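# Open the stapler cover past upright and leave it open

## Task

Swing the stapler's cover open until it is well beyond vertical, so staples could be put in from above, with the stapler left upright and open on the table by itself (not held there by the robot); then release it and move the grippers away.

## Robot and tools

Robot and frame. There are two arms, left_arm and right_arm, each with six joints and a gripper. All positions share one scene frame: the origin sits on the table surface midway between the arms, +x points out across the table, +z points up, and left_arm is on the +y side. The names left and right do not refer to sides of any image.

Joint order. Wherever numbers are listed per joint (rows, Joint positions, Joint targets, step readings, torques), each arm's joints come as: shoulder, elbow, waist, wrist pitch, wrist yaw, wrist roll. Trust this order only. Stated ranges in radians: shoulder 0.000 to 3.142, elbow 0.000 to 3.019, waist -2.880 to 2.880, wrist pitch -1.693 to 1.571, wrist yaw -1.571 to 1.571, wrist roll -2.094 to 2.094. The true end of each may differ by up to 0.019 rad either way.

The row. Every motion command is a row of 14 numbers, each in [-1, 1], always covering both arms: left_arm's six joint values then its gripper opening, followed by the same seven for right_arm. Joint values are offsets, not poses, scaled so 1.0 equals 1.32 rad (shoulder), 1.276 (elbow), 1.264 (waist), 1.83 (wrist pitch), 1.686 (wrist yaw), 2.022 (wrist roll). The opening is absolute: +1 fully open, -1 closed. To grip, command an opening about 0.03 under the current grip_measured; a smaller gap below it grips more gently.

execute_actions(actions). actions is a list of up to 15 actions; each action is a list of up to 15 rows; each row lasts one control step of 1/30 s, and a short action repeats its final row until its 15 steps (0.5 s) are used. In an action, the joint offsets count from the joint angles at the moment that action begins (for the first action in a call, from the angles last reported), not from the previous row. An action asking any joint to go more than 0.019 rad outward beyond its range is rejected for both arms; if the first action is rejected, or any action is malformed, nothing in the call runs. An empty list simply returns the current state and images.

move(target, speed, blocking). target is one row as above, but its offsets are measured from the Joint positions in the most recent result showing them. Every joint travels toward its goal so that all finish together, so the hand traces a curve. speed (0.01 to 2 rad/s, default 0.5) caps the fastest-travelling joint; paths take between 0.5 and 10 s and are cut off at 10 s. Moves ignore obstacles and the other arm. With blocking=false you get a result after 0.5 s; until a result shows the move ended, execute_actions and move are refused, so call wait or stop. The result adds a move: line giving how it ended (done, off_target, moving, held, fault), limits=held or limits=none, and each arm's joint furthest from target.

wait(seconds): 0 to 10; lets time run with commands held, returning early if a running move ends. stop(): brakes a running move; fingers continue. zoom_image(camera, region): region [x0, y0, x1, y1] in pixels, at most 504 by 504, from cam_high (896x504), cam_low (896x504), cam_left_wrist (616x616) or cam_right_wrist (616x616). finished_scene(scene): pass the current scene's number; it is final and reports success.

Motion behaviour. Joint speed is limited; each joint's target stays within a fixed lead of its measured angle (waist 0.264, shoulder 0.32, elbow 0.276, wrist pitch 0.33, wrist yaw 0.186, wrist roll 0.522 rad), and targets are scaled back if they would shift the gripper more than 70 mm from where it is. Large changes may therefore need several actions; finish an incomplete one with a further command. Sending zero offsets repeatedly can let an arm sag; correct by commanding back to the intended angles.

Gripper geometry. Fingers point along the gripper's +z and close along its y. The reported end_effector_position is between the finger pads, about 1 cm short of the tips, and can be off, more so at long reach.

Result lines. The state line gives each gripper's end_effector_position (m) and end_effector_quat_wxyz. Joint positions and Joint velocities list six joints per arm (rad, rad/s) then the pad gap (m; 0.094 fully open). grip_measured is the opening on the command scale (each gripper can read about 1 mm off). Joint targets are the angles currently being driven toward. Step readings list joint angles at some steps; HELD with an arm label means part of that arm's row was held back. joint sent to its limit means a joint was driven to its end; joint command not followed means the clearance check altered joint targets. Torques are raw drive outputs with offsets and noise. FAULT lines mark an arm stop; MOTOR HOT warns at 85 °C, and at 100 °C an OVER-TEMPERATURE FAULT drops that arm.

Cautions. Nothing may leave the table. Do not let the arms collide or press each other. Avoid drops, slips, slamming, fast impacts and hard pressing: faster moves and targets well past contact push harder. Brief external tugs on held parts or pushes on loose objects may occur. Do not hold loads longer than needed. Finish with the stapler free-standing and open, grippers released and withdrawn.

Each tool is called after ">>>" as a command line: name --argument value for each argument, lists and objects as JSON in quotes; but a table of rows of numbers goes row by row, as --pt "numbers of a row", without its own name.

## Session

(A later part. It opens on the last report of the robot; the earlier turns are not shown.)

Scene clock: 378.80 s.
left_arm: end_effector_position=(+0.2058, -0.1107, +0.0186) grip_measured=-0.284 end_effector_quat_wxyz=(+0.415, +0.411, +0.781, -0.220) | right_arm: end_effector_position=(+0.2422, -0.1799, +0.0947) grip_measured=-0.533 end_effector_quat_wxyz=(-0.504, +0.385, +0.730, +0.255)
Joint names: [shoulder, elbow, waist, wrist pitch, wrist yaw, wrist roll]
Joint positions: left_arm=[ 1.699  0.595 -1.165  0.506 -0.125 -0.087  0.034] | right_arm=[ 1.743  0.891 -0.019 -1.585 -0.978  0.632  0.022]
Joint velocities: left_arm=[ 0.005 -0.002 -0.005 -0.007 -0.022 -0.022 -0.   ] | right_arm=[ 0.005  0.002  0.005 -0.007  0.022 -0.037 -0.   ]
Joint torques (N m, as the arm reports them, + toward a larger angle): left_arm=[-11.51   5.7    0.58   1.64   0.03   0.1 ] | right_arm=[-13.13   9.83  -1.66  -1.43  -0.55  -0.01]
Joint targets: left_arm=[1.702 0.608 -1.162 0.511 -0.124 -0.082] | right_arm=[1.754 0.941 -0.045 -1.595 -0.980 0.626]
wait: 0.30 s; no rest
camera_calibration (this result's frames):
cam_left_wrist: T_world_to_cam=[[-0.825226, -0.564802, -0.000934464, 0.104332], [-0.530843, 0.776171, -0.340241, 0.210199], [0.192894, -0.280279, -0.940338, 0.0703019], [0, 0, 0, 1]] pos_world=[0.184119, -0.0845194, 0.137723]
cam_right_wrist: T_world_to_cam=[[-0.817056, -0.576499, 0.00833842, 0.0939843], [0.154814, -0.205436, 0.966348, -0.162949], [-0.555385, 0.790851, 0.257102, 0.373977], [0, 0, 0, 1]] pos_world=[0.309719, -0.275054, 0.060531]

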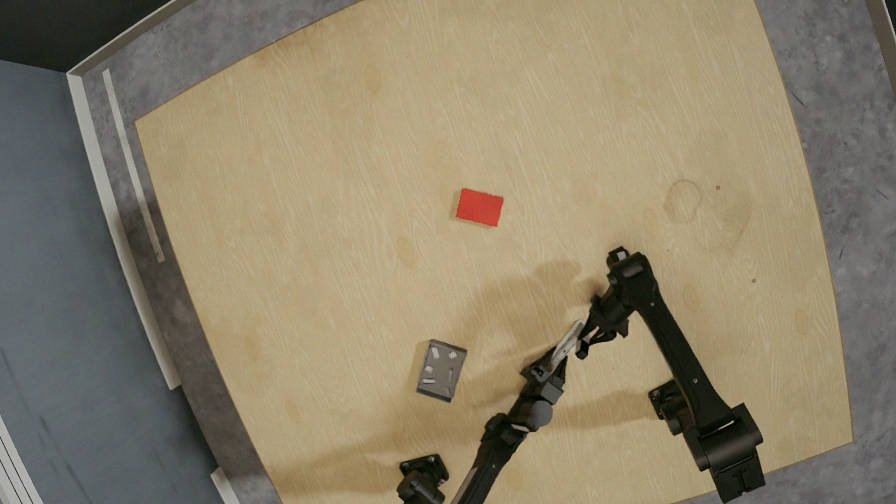

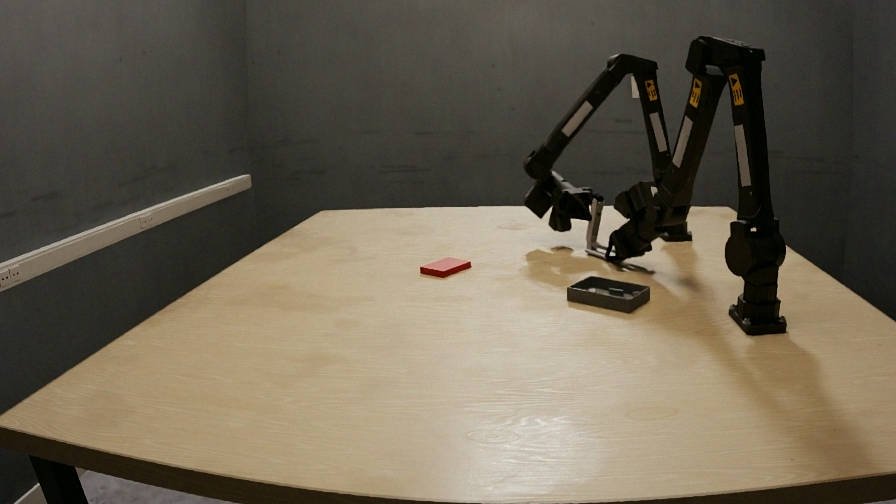

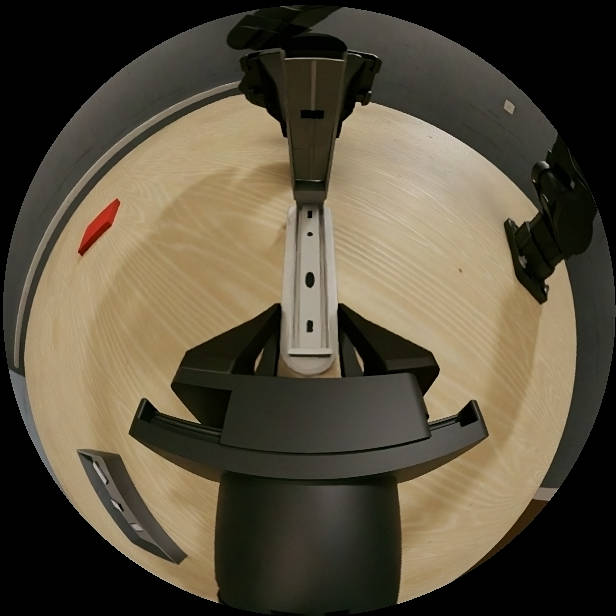

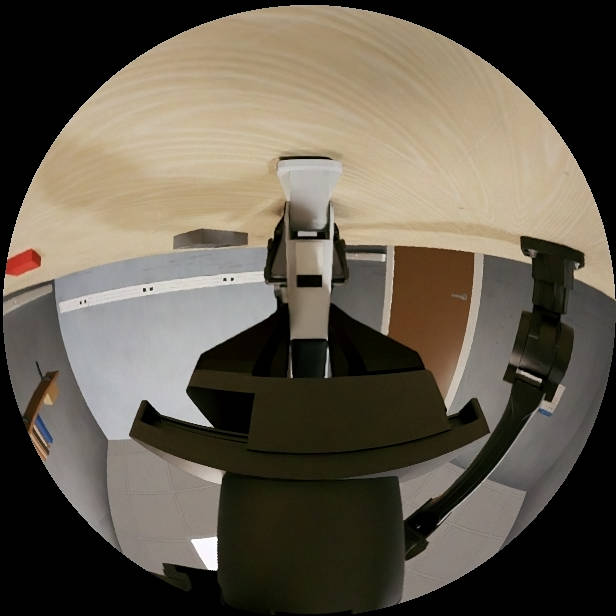

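>>> execute_actions --actions '[[[0.0028,0.0098,0.0024,0.0012,0.0006,0.0025,-0.33,0.01005,0.03996,-0.02532,-0.00489,0.0015,-0.00267,-0.544],[0.0033,0.0092,0.0024,-0.0003,0.0006,0.0025,-0.33,0.01111,0.04177,-0.03085,-0.00714,0.00423,-0.00461,-0.544],[0.0038,0.0086,0.0024,-0.0018,0.0006,0.0025,-0.33,0.01242,0.04386,-0.03560,-0.00968,0.00605,-0.00685,-0.544],[0.0038,0.0086,0.0024,-0.0033,0.0006,0.0025,-0.33,0.01387,0.04608,-0.03979,-0.01233,0.00799,-0.00920,-0.544],[0.0038,0.0086,0.0024,-0.0033,0.0006,0.0025,-0.33,0.01539,0.04828,-0.04313,-0.01487,0.00992,-0.01153,-0.544],[0.0038,0.0086,0.0024,-0.0033,0.0006,0.0025,-0.33,0.01696,0.05045,-0.04642,-0.01733,0.01183,-0.01381,-0.544],[0.0038,0.0086,0.0024,-0.0033,0.0006,0.0025,-0.33,0.01860,0.05262,-0.04968,-0.01969,0.01372,-0.01607,-0.544],[0.0038,0.0086,0.0024,-0.0033,0.0006,0.0025,-0.33,0.02030,0.05475,-0.05291,-0.02195,0.01560,-0.01828,-0.544],[0.0038,0.0086,0.0024,-0.0033,0.0006,0.0025,-0.33,0.02207,0.05687,-0.05612,-0.02412,0.01747,-0.02046,-0.544],[0.0038,0.0086,0.0024,-0.0033,0.0006,0.0025,-0.33,0.02389,0.05896,-0.05928,-0.02620,0.01932,-0.02260,-0.544],[0.0038,0.0086,0.0024,-0.0033,0.0006,0.0025,-0.33,0.02577,0.06103,-0.06241,-0.02818,0.02116,-0.02470,-0.544],[0.0038,0.0086,0.0024,-0.0033,0.0006,0.0025,-0.33,0.02771,0.06309,-0.06551,-0.03007,0.02297,-0.02678,-0.544],[0.0038,0.0086,0.0024,-0.0033,0.0006,0.0025,-0.33,0.02945,0.06484,-0.06817,-0.03162,0.02454,-0.02854,-0.544],[0.0038,0.0086,0.0024,-0.0033,0.0006,0.0025,-0.33,0.03081,0.06619,-0.07020,-0.03277,0.02574,-0.02988,-0.544],[0.0038,0.0086,0.0024,-0.0033,0.0006,0.0025,-0.33,0.03192,0.06726,-0.07181,-0.03366,0.02669,-0.03094,-0.544]]]'

>>> wait --seconds 0.3

Scene clock: 422.40 s.
left_arm: end_effector_position=(+0.2080, -0.1151, +0.0224) grip_measured=-0.284 end_effector_quat_wxyz=(+0.419, +0.410, +0.779, -0.222) | right_arm: end_effector_position=(+0.2534, -0.1973, +0.0977) grip_measured=-0.531 end_effector_quat_wxyz=(-0.503, +0.390, +0.727, +0.256)
Joint names: [shoulder, elbow, waist, wrist pitch, wrist yaw, wrist roll]
Joint positions: left_arm=[ 1.699  0.606 -1.165  0.506 -0.125 -0.087  0.034] | right_arm=[ 1.76   0.921 -0.073 -1.638 -0.942  0.587  0.022]
Joint velocities: left_arm=[ 0.005 -0.002 -0.005 -0.022 -0.081 -0.022  0.   ] | right_arm=[ 0.073  0.051 -0.093 -0.071  0.007 -0.11  -0.   ]
Joint torques (N m, as the arm reports them, + toward a larger angle): left_arm=[-11.51   4.83   0.93   1.31  -0.01   0.12] | right_arm=[-12.14  10.01  -1.82  -1.19  -0.13  -0.01]
Joint targets: left_arm=[1.704 0.606 -1.162 0.500 -0.124 -0.082] | right_arm=[1.785 0.977 -0.110 -1.647 -0.933 0.569]
Step readings (joint positions):
0: left_arm=[1.699 0.595 -1.165 0.506 -0.125 -0.087] | right_arm=[1.743 0.891 -0.019 -1.585 -0.978 0.631]
1: left_arm=[1.699 0.595 -1.165 0.506 -0.125 -0.087] | right_arm=[1.743 0.891 -0.019 -1.585 -0.977 0.631]
2: left_arm=[1.699 0.595 -1.165 0.506 -0.125 -0.087] | right_arm=[1.743 0.892 -0.020 -1.586 -0.976 0.630]
4: left_arm=[1.699 0.598 -1.165 0.506 -0.125 -0.087] | right_arm=[1.743 0.894 -0.025 -1.590 -0.972 0.626]
8: left_arm=[1.699 0.606 -1.165 0.506 -0.125 -0.087] | right_arm=[1.745 0.903 -0.042 -1.611 -0.961 0.612]
15: Joint positions above
camera_calibration (this result's frames):
cam_left_wrist: T_world_to_cam=[[-0.825225, -0.564804, 0.000622078, 0.103558], [-0.529302, 0.772969, -0.349797, 0.21561], [0.197086, -0.288991, -0.936825, 0.0703433], [0, 0, 0, 1]] pos_world=[0.185718, -0.0878417, 0.141255]
cam_right_wrist: T_world_to_cam=[[-0.823077, -0.567771, 0.0134189, 0.0958148], [0.156394, -0.203878, 0.966424, -0.171257], [-0.545971, 0.79754, 0.256603, 0.392198], [0, 0, 0, 1]] pos_world=[0.319775, -0.293308, 0.0635818]

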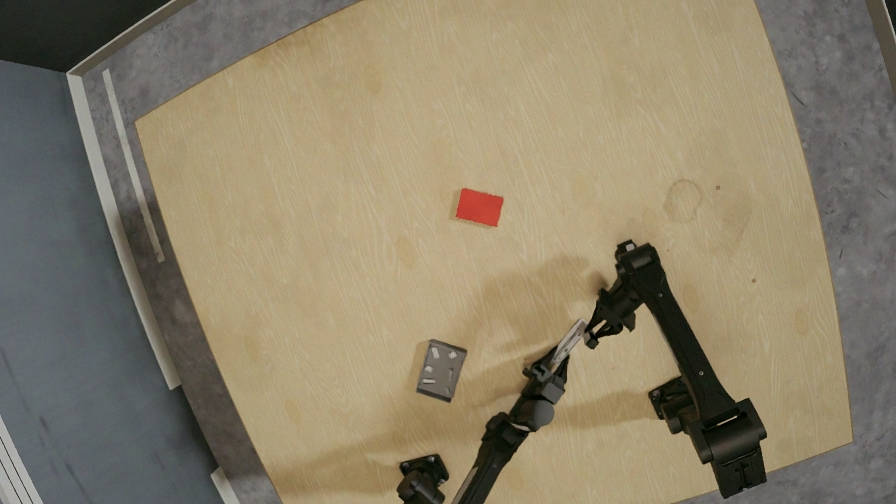

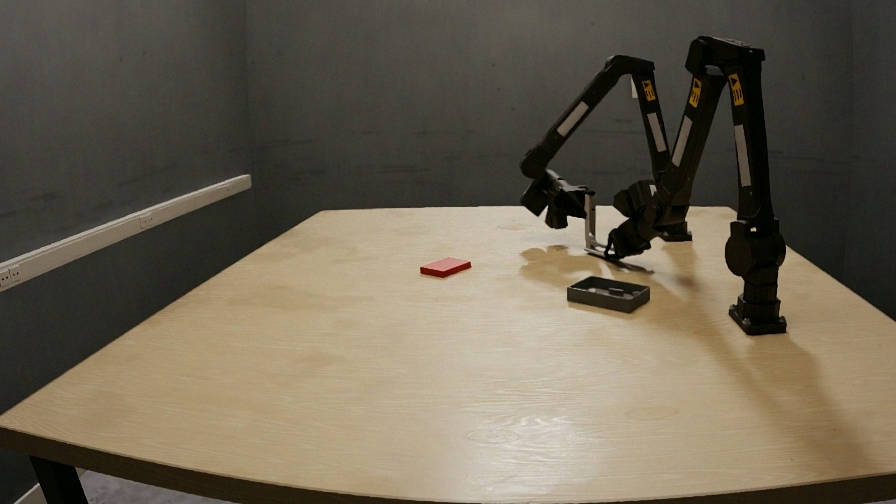

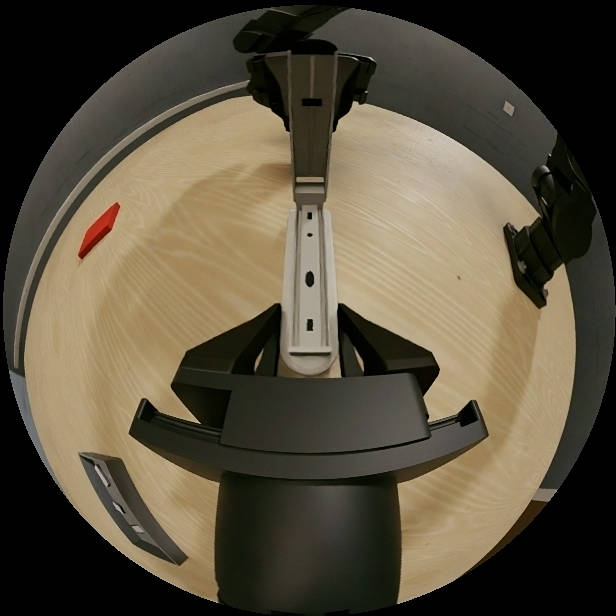

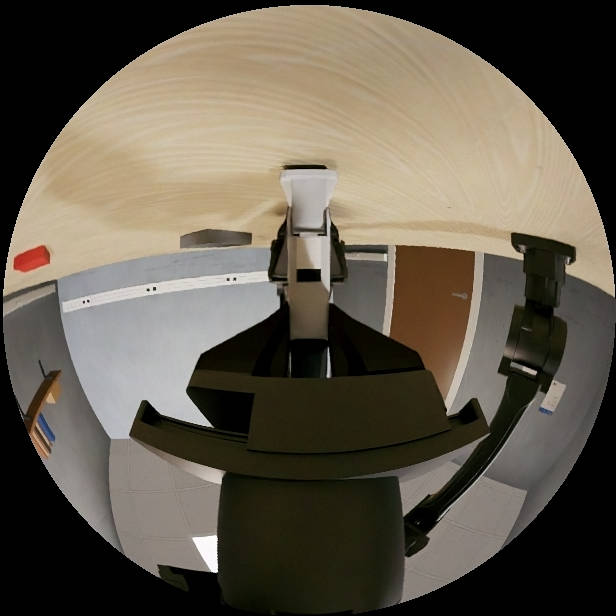

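Scene clock: 422.70 s.
left_arm: end_effector_position=(+0.2080, -0.1151, +0.0224) grip_measured=-0.284 end_effector_quat_wxyz=(+0.419, +0.410, +0.779, -0.222) | right_arm: end_effector_position=(+0.2543, -0.1989, +0.0972) grip_measured=-0.531 end_effector_quat_wxyz=(-0.504, +0.390, +0.726, +0.257)
Joint names: [shoulder, elbow, waist, wrist pitch, wrist yaw, wrist roll]
Joint positions: left_arm=[ 1.699  0.606 -1.165  0.506 -0.125 -0.087  0.034] | right_arm=[ 1.766  0.923 -0.079 -1.644 -0.941  0.577  0.022]
Joint velocities: left_arm=[-0.005 -0.002  0.005  0.002  0.022 -0.022 -0.002] | right_arm=[ 0.005 -0.002 -0.015  0.002 -0.022 -0.022 -0.001]
Joint torques (N m, as the arm reports them, + toward a larger angle): left_arm=[-11.5    4.88   1.06   1.25  -0.02   0.14] | right_arm=[-12.84  10.02  -1.91  -1.23  -0.1   -0.04]
Joint targets: left_arm=[1.704 0.606 -1.162 0.500 -0.124 -0.082] | right_arm=[1.785 0.977 -0.110 -1.647 -0.933 0.569]
wait: 0.30 s; no rest
camera_calibration (this result's frames):
cam_left_wrist: T_world_to_cam=[[-0.825225, -0.564804, 0.000622078, 0.103558], [-0.529302, 0.772969, -0.349797, 0.21561], [0.197086, -0.288991, -0.936825, 0.0703433], [0, 0, 0, 1]] pos_world=[0.185718, -0.0878417, 0.141255]
cam_right_wrist: T_world_to_cam=[[-0.82338, -0.567358, 0.0122558, 0.0958738], [0.157311, -0.207441, 0.965516, -0.172138], [-0.545251, 0.796915, 0.260054, 0.393365], [0, 0, 0, 1]] pos_world=[0.320502, -0.294792, 0.0627311]

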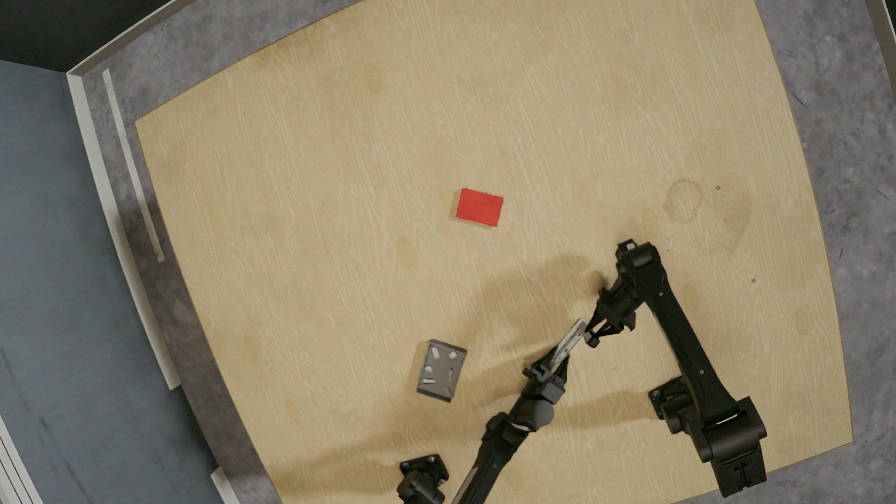

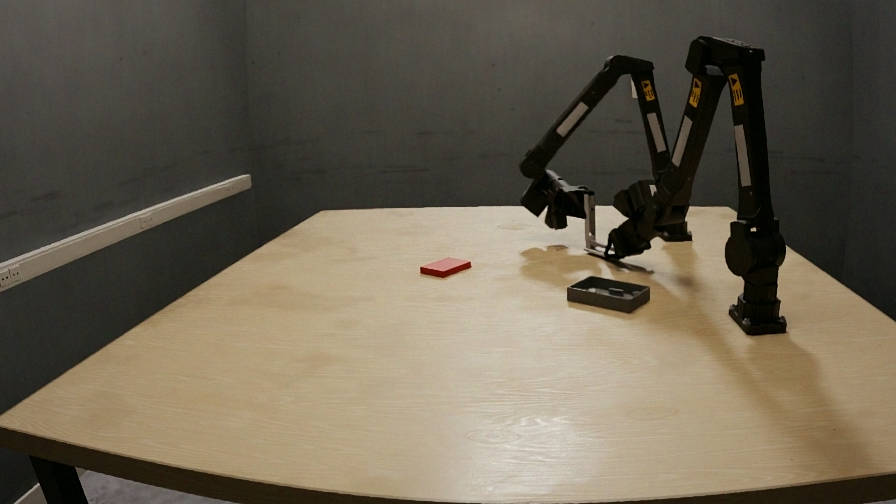

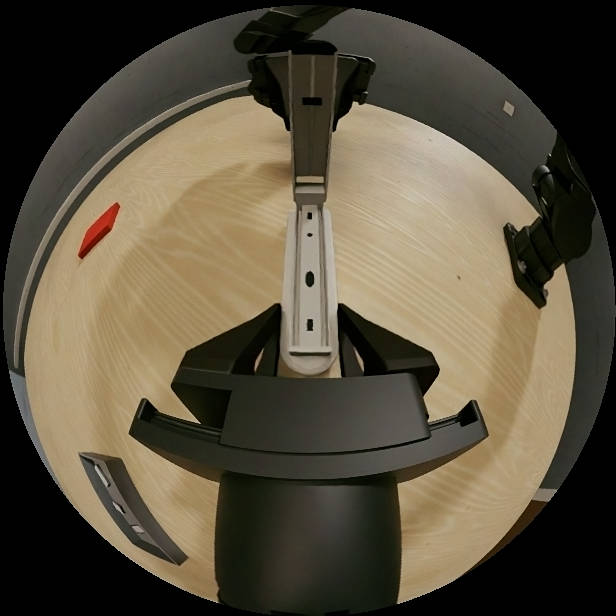

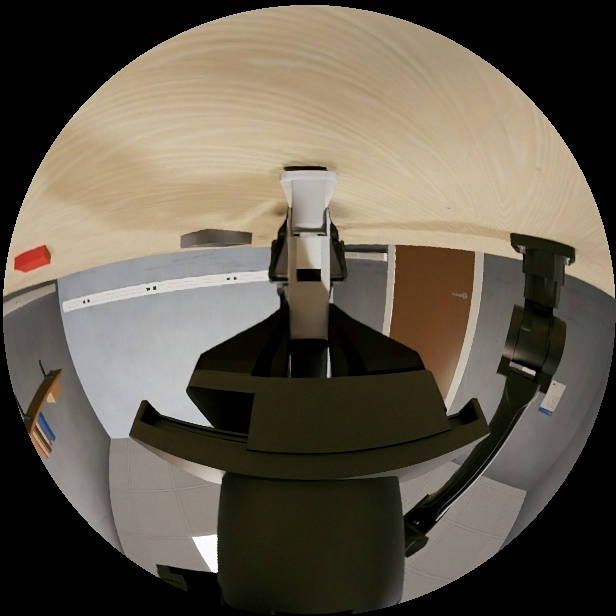

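>>> zoom_image --camera "cam_low" --region '[510, 160, 710, 290]'

Region (510, 160, 710, 290) of cam_low's 896x504 image, scaled by 2.520, with more detail than that image has; it fills the top 328 rows of this view, and the rest is white.

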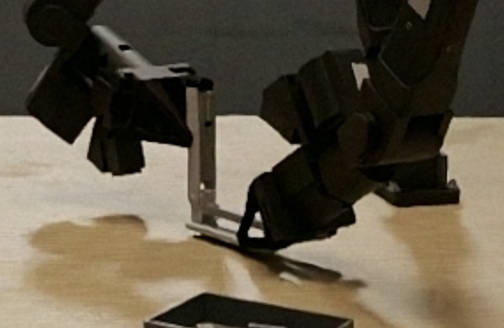

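>>> execute_actions --actions '[[[0.0038,-0.0014,0.0024,-0.0038,0.0006,0.0025,-0.33,0.01599,0.04335,-0.02613,-0.00215,0.00570,-0.00485,-0.541],[0.0038,-0.0028,0.0024,-0.0044,0.0006,0.0025,-0.33,0.01838,0.04491,-0.02854,-0.00291,0.00714,-0.00619,-0.541],[0.0038,-0.0042,0.0024,-0.0049,0.0006,0.0025,-0.33,0.02118,0.04672,-0.03135,-0.00380,0.00882,-0.00775,-0.541],[0.0038,-0.0056,0.0024,-0.0055,0.0006,0.0025,-0.33,0.02417,0.04866,-0.03436,-0.00475,0.01062,-0.00942,-0.541],[0.0038,-0.0071,0.0024,-0.0060,0.0006,0.0025,-0.33,0.02716,0.05060,-0.03737,-0.00570,0.01243,-0.01110,-0.541],[0.0038,-0.0085,0.0024,-0.0065,0.0006,0.0025,-0.33,0.03016,0.05253,-0.04037,-0.00665,0.01423,-0.01277,-0.541],[0.0038,-0.0099,0.0024,-0.0071,0.0006,0.0025,-0.33,0.03315,0.05447,-0.04338,-0.00760,0.01603,-0.01444,-0.541],[0.0038,-0.0113,0.0024,-0.0076,0.0006,0.0025,-0.33,0.03615,0.05641,-0.04639,-0.00855,0.01783,-0.01611,-0.541],[0.0038,-0.0127,0.0024,-0.0082,0.0006,0.0025,-0.33,0.03914,0.05835,-0.04940,-0.00950,0.01963,-0.01779,-0.541],[0.0038,-0.0141,0.0024,-0.0087,0.0006,0.0025,-0.33,0.04213,0.06029,-0.05241,-0.01045,0.02143,-0.01946,-0.541],[0.0038,-0.0141,0.0024,-0.0087,0.0006,0.0025,-0.33,0.04513,0.06223,-0.05541,-0.01140,0.02324,-0.02113,-0.541],[0.0038,-0.0141,0.0024,-0.0087,0.0006,0.0025,-0.33,0.04812,0.06417,-0.05842,-0.01235,0.02504,-0.02280,-0.541],[0.0038,-0.0141,0.0024,-0.0087,0.0006,0.0025,-0.33,0.05072,0.06585,-0.06103,-0.01318,0.02660,-0.02425,-0.541],[0.0038,-0.0141,0.0024,-0.0087,0.0006,0.0025,-0.33,0.05271,0.06715,-0.06304,-0.01381,0.02780,-0.02537,-0.541],[0.0038,-0.0141,0.0024,-0.0087,0.0006,0.0025,-0.33,0.05431,0.06818,-0.06464,-0.01432,0.02876,-0.02626,-0.541]]]'

>>> wait --seconds 0.3

Scene clock: 468.10 s.
left_arm: end_effector_position=(+0.2081, -0.1150, +0.0223) grip_measured=-0.284 end_effector_quat_wxyz=(+0.419, +0.410, +0.779, -0.222) | right_arm: end_effector_position=(+0.2652, -0.2140, +0.0900) grip_measured=-0.529 end_effector_quat_wxyz=(-0.506, +0.391, +0.725, +0.255)
Joint names: [shoulder, elbow, waist, wrist pitch, wrist yaw, wrist roll]
Joint positions: left_arm=[ 1.699  0.606 -1.165  0.506 -0.126 -0.087  0.034] | right_arm=[ 1.809  0.954 -0.122 -1.668 -0.905  0.537  0.022]
Joint velocities: left_arm=[-0.005 -0.007  0.005 -0.012  0.007 -0.11   0.001] | right_arm=[ 0.112  0.056 -0.103 -0.037  0.037 -0.037 -0.   ]
Joint torques (N m, as the arm reports them, + toward a larger angle): left_arm=[-11.81   3.47   0.91   1.04   0.03   0.14] | right_arm=[-12.99   9.93  -1.63  -1.09   0.08   0.01]
Joint targets: left_arm=[1.704 0.588 -1.162 0.490 -0.124 -0.082] | right_arm=[1.837 1.010 -0.160 -1.670 -0.892 0.524]
Step readings (joint positions):
0: left_arm=[1.699 0.606 -1.165 0.506 -0.125 -0.087] | right_arm=[1.766 0.923 -0.079 -1.644 -0.941 0.577]
1: left_arm=[1.699 0.606 -1.165 0.506 -0.125 -0.087] | right_arm=[1.766 0.923 -0.079 -1.644 -0.941 0.577]
2: left_arm=[1.699 0.606 -1.165 0.506 -0.125 -0.087] | right_arm=[1.766 0.924 -0.079 -1.645 -0.940 0.576]
4: left_arm=[1.699 0.606 -1.165 0.506 -0.125 -0.087] | right_arm=[1.768 0.927 -0.080 -1.648 -0.936 0.573]
8: left_arm=[1.699 0.606 -1.165 0.506 -0.126 -0.087] | right_arm=[1.781 0.938 -0.094 -1.655 -0.923 0.563]
15: Joint positions above
camera_calibration (this result's frames):
cam_left_wrist: T_world_to_cam=[[-0.824866, -0.565328, 0.000146095, 0.10357], [-0.529717, 0.772817, -0.349504, 0.215577], [0.197471, -0.288371, -0.936935, 0.0701806], [0, 0, 0, 1]] pos_world=[0.185768, -0.0878125, 0.141085]
cam_right_wrist: T_world_to_cam=[[-0.823726, -0.566719, 0.0174757, 0.0961391], [0.161841, -0.205473, 0.965188, -0.17075], [-0.5434, 0.797879, 0.260972, 0.412952], [0, 0, 0, 1]] pos_world=[0.331225, -0.310087, 0.0553566]

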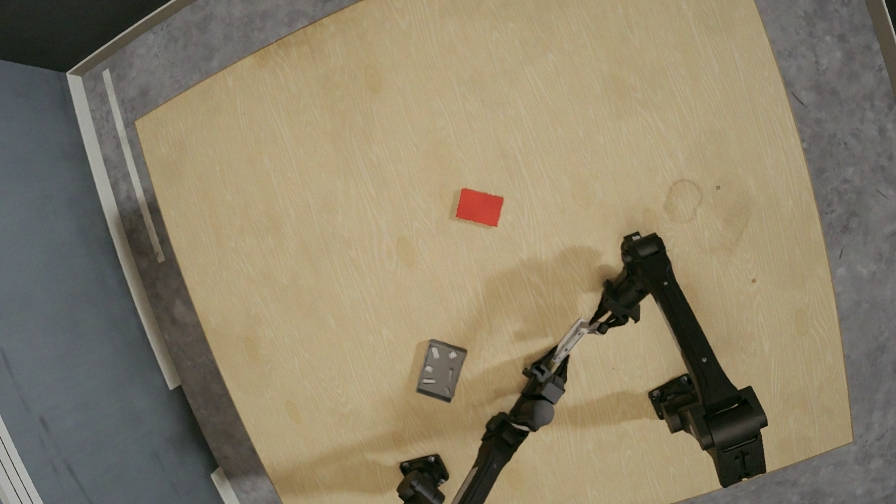

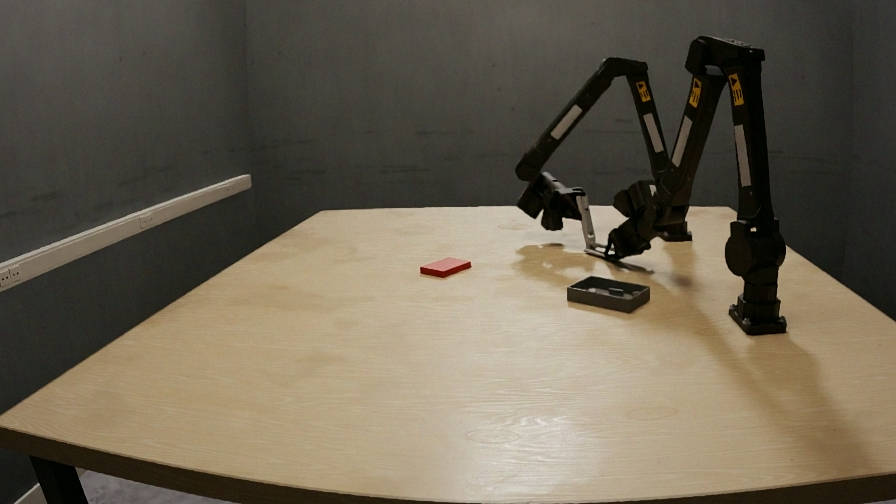

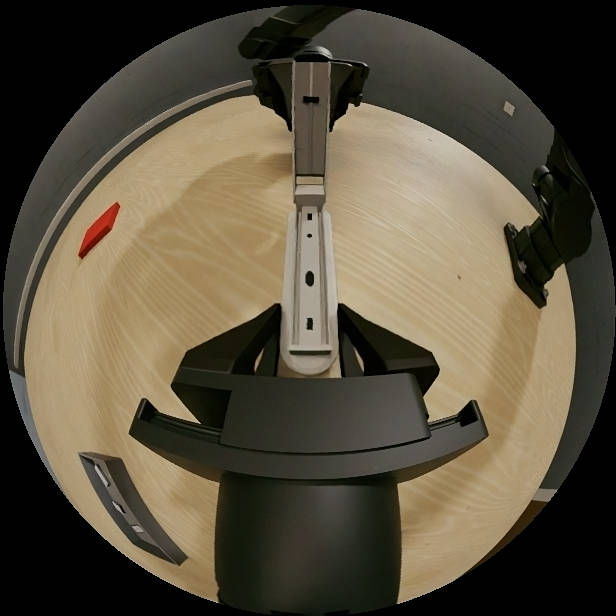

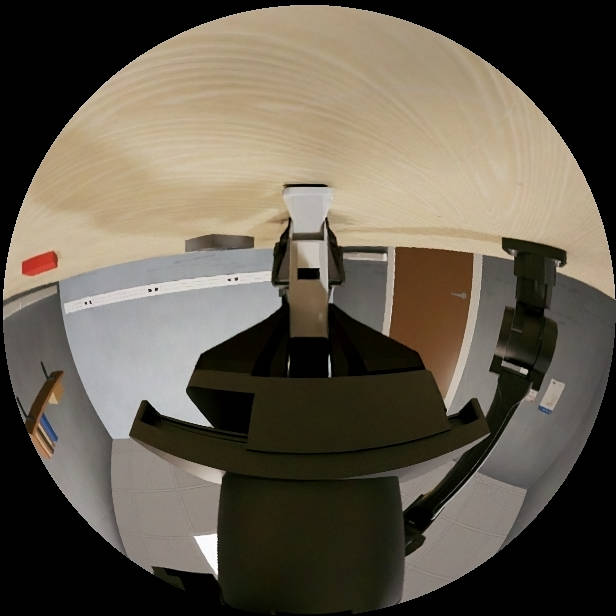

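Scene clock: 468.40 s.
left_arm: end_effector_position=(+0.2080, -0.1149, +0.0221) grip_measured=-0.284 end_effector_quat_wxyz=(+0.419, +0.410, +0.779, -0.222) | right_arm: end_effector_position=(+0.2660, -0.2155, +0.0890) grip_measured=-0.529 end_effector_quat_wxyz=(-0.507, +0.390, +0.725, +0.256)
Joint names: [shoulder, elbow, waist, wrist pitch, wrist yaw, wrist roll]
Joint positions: left_arm=[ 1.7    0.606 -1.165  0.506 -0.126 -0.087  0.034] | right_arm=[ 1.815  0.956 -0.127 -1.671 -0.903  0.529  0.022]
Joint velocities: left_arm=[-0.015 -0.002 -0.015  0.007  0.051 -0.066  0.   ] | right_arm=[-0.015  0.002  0.005  0.002 -0.022  0.051  0.   ]
Joint torques (N m, as the arm reports them, + toward a larger angle): left_arm=[-11.99   3.45   0.76   0.98   0.04   0.14] | right_arm=[-13.36   9.93  -1.89  -1.14   0.07  -0.03]
Joint targets: left_arm=[1.704 0.588 -1.162 0.490 -0.124 -0.082] | right_arm=[1.837 1.010 -0.160 -1.670 -0.892 0.524]
wait: 0.30 s; no rest
camera_calibration (this result's frames):
cam_left_wrist: T_world_to_cam=[[-0.824866, -0.565328, 0.0000882063, 0.103578], [-0.529775, 0.772937, -0.349151, 0.215491], [0.197316, -0.288049, -0.937067, 0.0700903], [0, 0, 0, 1]] pos_world=[0.18577, -0.0878161, 0.140909]
cam_right_wrist: T_world_to_cam=[[-0.823656, -0.566865, 0.0159898, 0.0960296], [0.162323, -0.208652, 0.964425, -0.170961], [-0.543362, 0.79695, 0.263872, 0.414319], [0, 0, 0, 1]] pos_world=[0.331971, -0.311427, 0.0540167]

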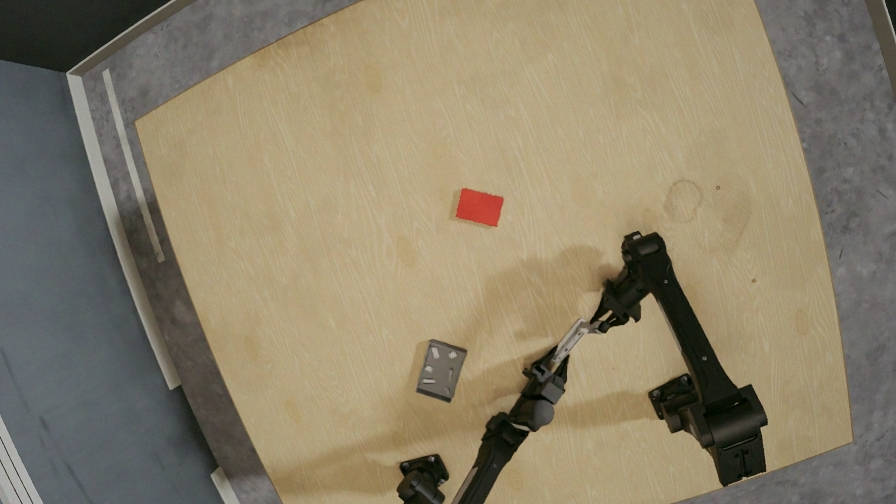

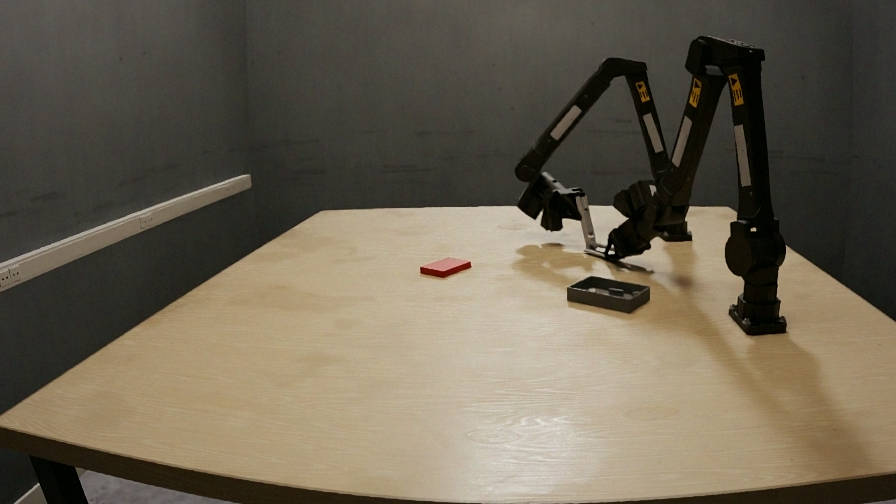

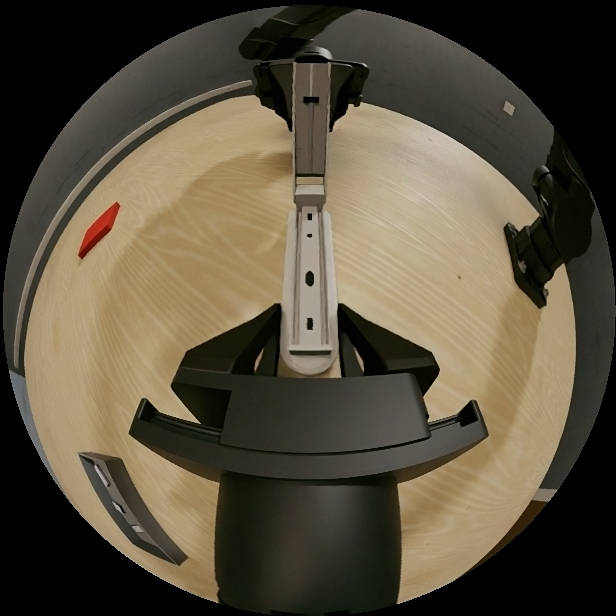

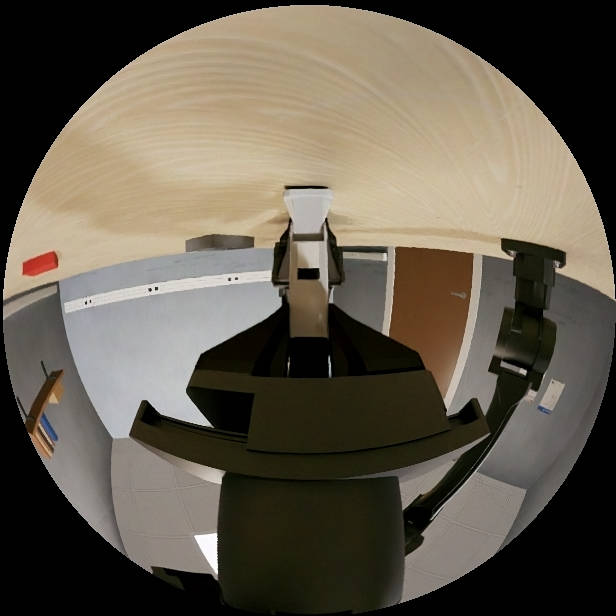

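>>> zoom_image --camera "cam_low" --region '[510, 160, 710, 290]'

>>> zoom_image --camera "cam_right_wrist" --region '[208, 150, 408, 350]'

Region (510, 160, 710, 290) of cam_low's 896x504 image, scaled by 2.520, with more detail than that image has; it fills the top 328 rows of this view, and the rest is white.

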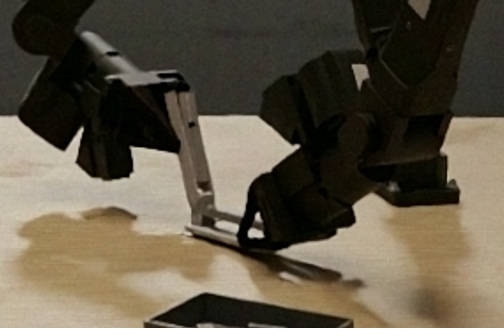

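Region (208, 150, 408, 350) of cam_right_wrist's 616x616 image, scaled by 2.520, with more detail than that image has.

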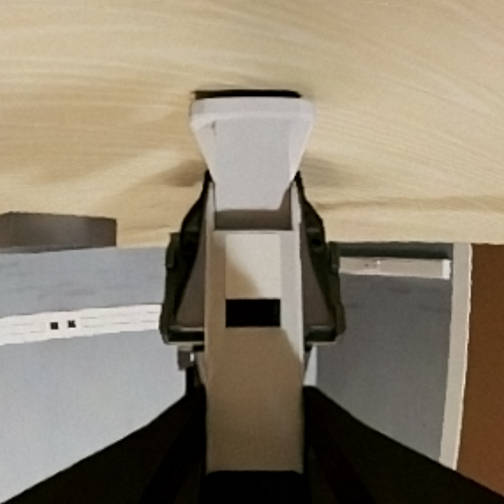

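>>> execute_actions --actions '[[[0.003,-0.0141,0.0024,-0.0087,0.0012,0.0025,-0.33,0.01748,0.04289,-0.02696,0.00045,0.00697,-0.00295,-0.539],[0.003,-0.0141,0.0024,-0.0087,0.0012,0.0025,-0.33,0.01861,0.04368,-0.02816,0.00037,0.00760,-0.00362,-0.539],[0.003,-0.0141,0.0024,-0.0087,0.0012,0.0025,-0.33,0.02006,0.04471,-0.02970,0.00028,0.00841,-0.00449,-0.539],[0.003,-0.0141,0.0024,-0.0087,0.0012,0.0025,-0.33,0.02167,0.04584,-0.03141,0.00017,0.00932,-0.00545,-0.539],[0.003,-0.0141,0.0024,-0.0087,0.0012,0.0025,-0.33,0.02328,0.04698,-0.03312,0.00007,0.01022,-0.00641,-0.539],[0.003,-0.0141,0.0024,-0.0087,0.0012,0.0025,-0.33,0.02490,0.04811,-0.03483,-0.00004,0.01112,-0.00737,-0.539],[0.003,-0.0141,0.0024,-0.0087,0.0012,0.0025,-0.33,0.02651,0.04925,-0.03653,-0.00014,0.01202,-0.00833,-0.539],[0.003,-0.0141,0.0024,-0.0087,0.0012,0.0025,-0.33,0.02812,0.05039,-0.03824,-0.00025,0.01292,-0.00929,-0.539],[0.003,-0.0141,0.0024,-0.0087,0.0012,0.0025,-0.33,0.02957,0.05141,-0.03978,-0.00034,0.01374,-0.01015,-0.539],[0.003,-0.0141,0.0024,-0.0087,0.0012,0.0025,-0.33,0.03086,0.05232,-0.04115,-0.00042,0.01446,-0.01092,-0.539],[0.003,-0.0141,0.0024,-0.0087,0.0012,0.0025,-0.33,0.03199,0.05311,-0.04235,-0.0005,0.01509,-0.01159,-0.539],[0.003,-0.0141,0.0024,-0.0087,0.0012,0.0025,-0.33,0.03280,0.05368,-0.04320,-0.00055,0.01554,-0.01207,-0.539]]]'

>>> zoom_image --camera "cam_low" --region '[510, 160, 710, 290]'

Scene clock: 495.03 s.
left_arm: end_effector_position=(+0.2080, -0.1149, +0.0221) grip_measured=-0.284 end_effector_quat_wxyz=(+0.419, +0.410, +0.779, -0.222) | right_arm: end_effector_position=(+0.2709, -0.2228, +0.0839) grip_measured=-0.528 end_effector_quat_wxyz=(-0.505, +0.390, +0.726, +0.257)
Joint names: [shoulder, elbow, waist, wrist pitch, wrist yaw, wrist roll]
Joint positions: left_arm=[ 1.7    0.606 -1.165  0.506 -0.126 -0.087  0.034] | right_arm=[ 1.836  0.969 -0.146 -1.674 -0.887  0.512  0.022]
Joint velocities: left_arm=[-0.005 -0.007  0.005  0.017  0.095  0.007  0.002] | right_arm=[ 0.024 -0.002 -0.015  0.002 -0.037 -0.051 -0.001]
Joint torques (N m, as the arm reports them, + toward a larger angle): left_arm=[-11.92   3.42   0.77   1.01   0.05   0.1 ] | right_arm=[-13.8    9.89  -1.99  -1.18   0.    -0.01]
Joint targets: left_arm=[1.704 0.588 -1.162 0.490 -0.124 -0.082] | right_arm=[1.859 1.025 -0.182 -1.672 -0.877 0.504]
Step readings (joint positions):
0: left_arm=[1.700 0.606 -1.165 0.506 -0.126 -0.087] | right_arm=[1.815 0.956 -0.127 -1.671 -0.903 0.529]
1: left_arm=[1.700 0.606 -1.165 0.506 -0.126 -0.087] | right_arm=[1.815 0.956 -0.127 -1.671 -0.903 0.528]
2: left_arm=[1.700 0.606 -1.165 0.506 -0.126 -0.087] | right_arm=[1.815 0.956 -0.127 -1.671 -0.903 0.528]
4: left_arm=[1.700 0.606 -1.165 0.506 -0.126 -0.087] | right_arm=[1.816 0.958 -0.127 -1.672 -0.902 0.527]
8: left_arm=[1.700 0.606 -1.165 0.506 -0.126 -0.087] | right_arm=[1.822 0.964 -0.133 -1.673 -0.894 0.522]
15: Joint positions above
camera_calibration (this result's frames):
cam_left_wrist: T_world_to_cam=[[-0.824866, -0.565328, 0.0000882063, 0.103578], [-0.529775, 0.772937, -0.349151, 0.215491], [0.197316, -0.288049, -0.937067, 0.0700903], [0, 0, 0, 1]] pos_world=[0.18577, -0.0878161, 0.140909]
cam_right_wrist: T_world_to_cam=[[-0.823806, -0.566685, 0.0145142, 0.0962476], [0.159843, -0.207651, 0.965055, -0.167502], [-0.543869, 0.797339, 0.261645, 0.424562], [0, 0, 0, 1]] pos_world=[0.336969, -0.318759, 0.0491672]

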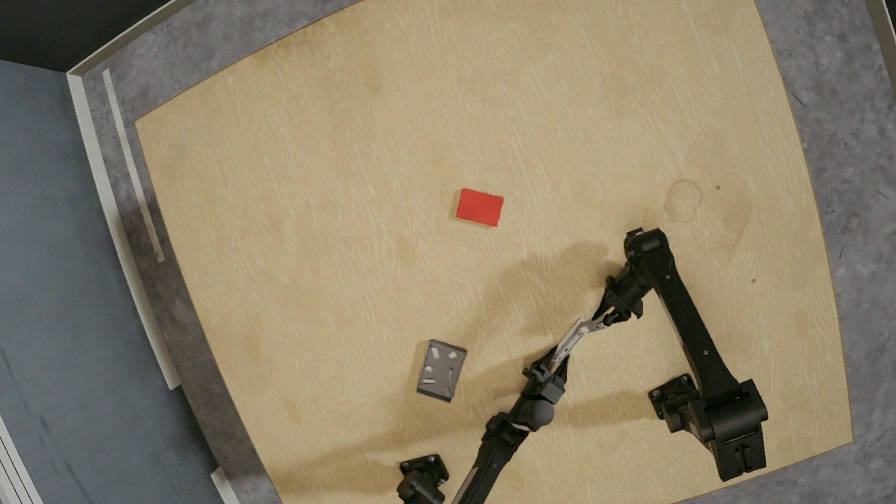

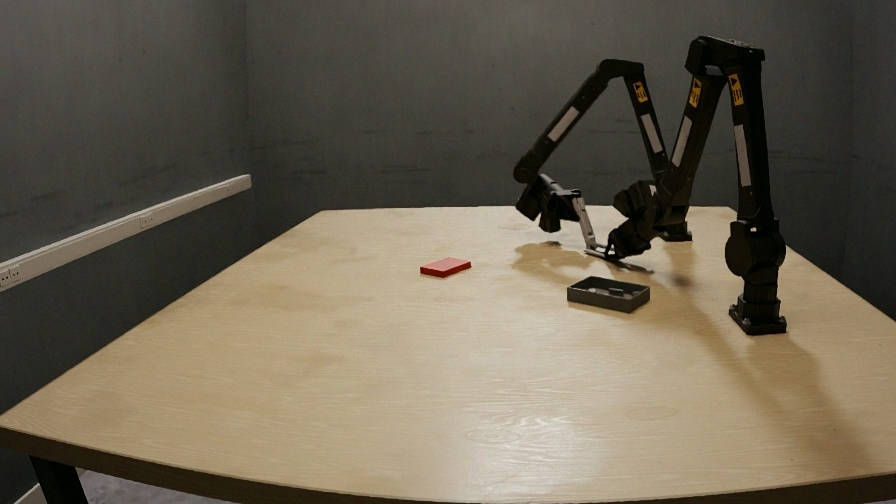

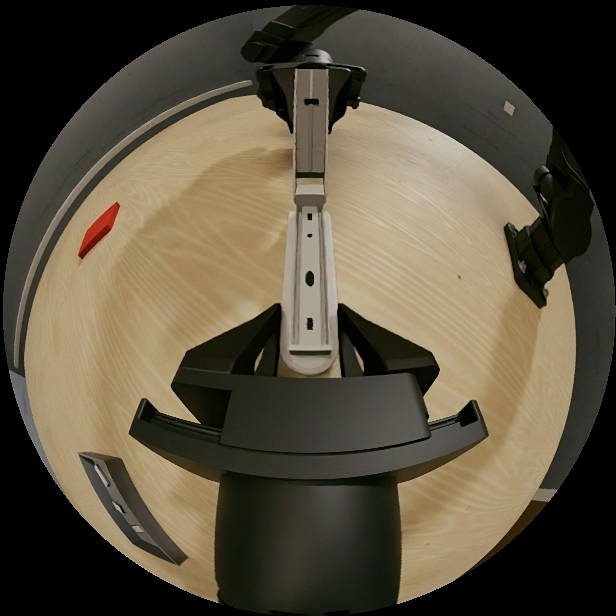

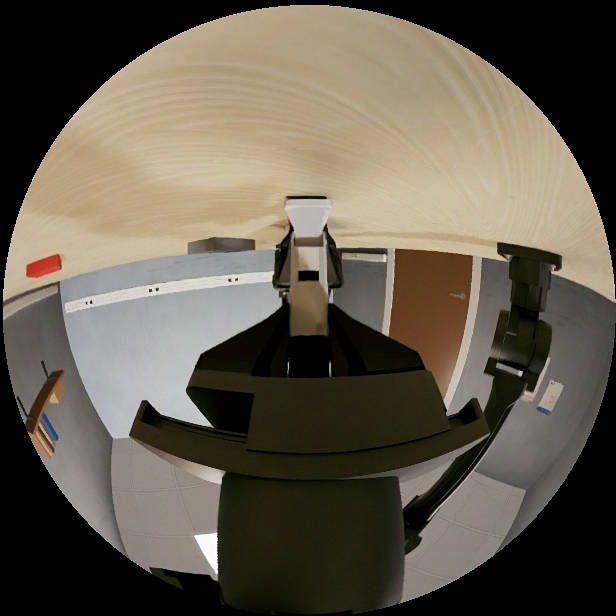

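Region (510, 160, 710, 290) of cam_low's 896x504 image, scaled by 2.520, with more detail than that image has; it fills the top 328 rows of this view, and the rest is white.

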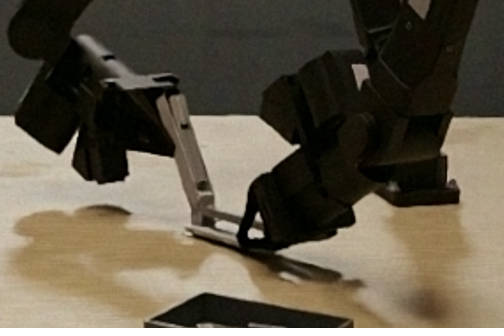

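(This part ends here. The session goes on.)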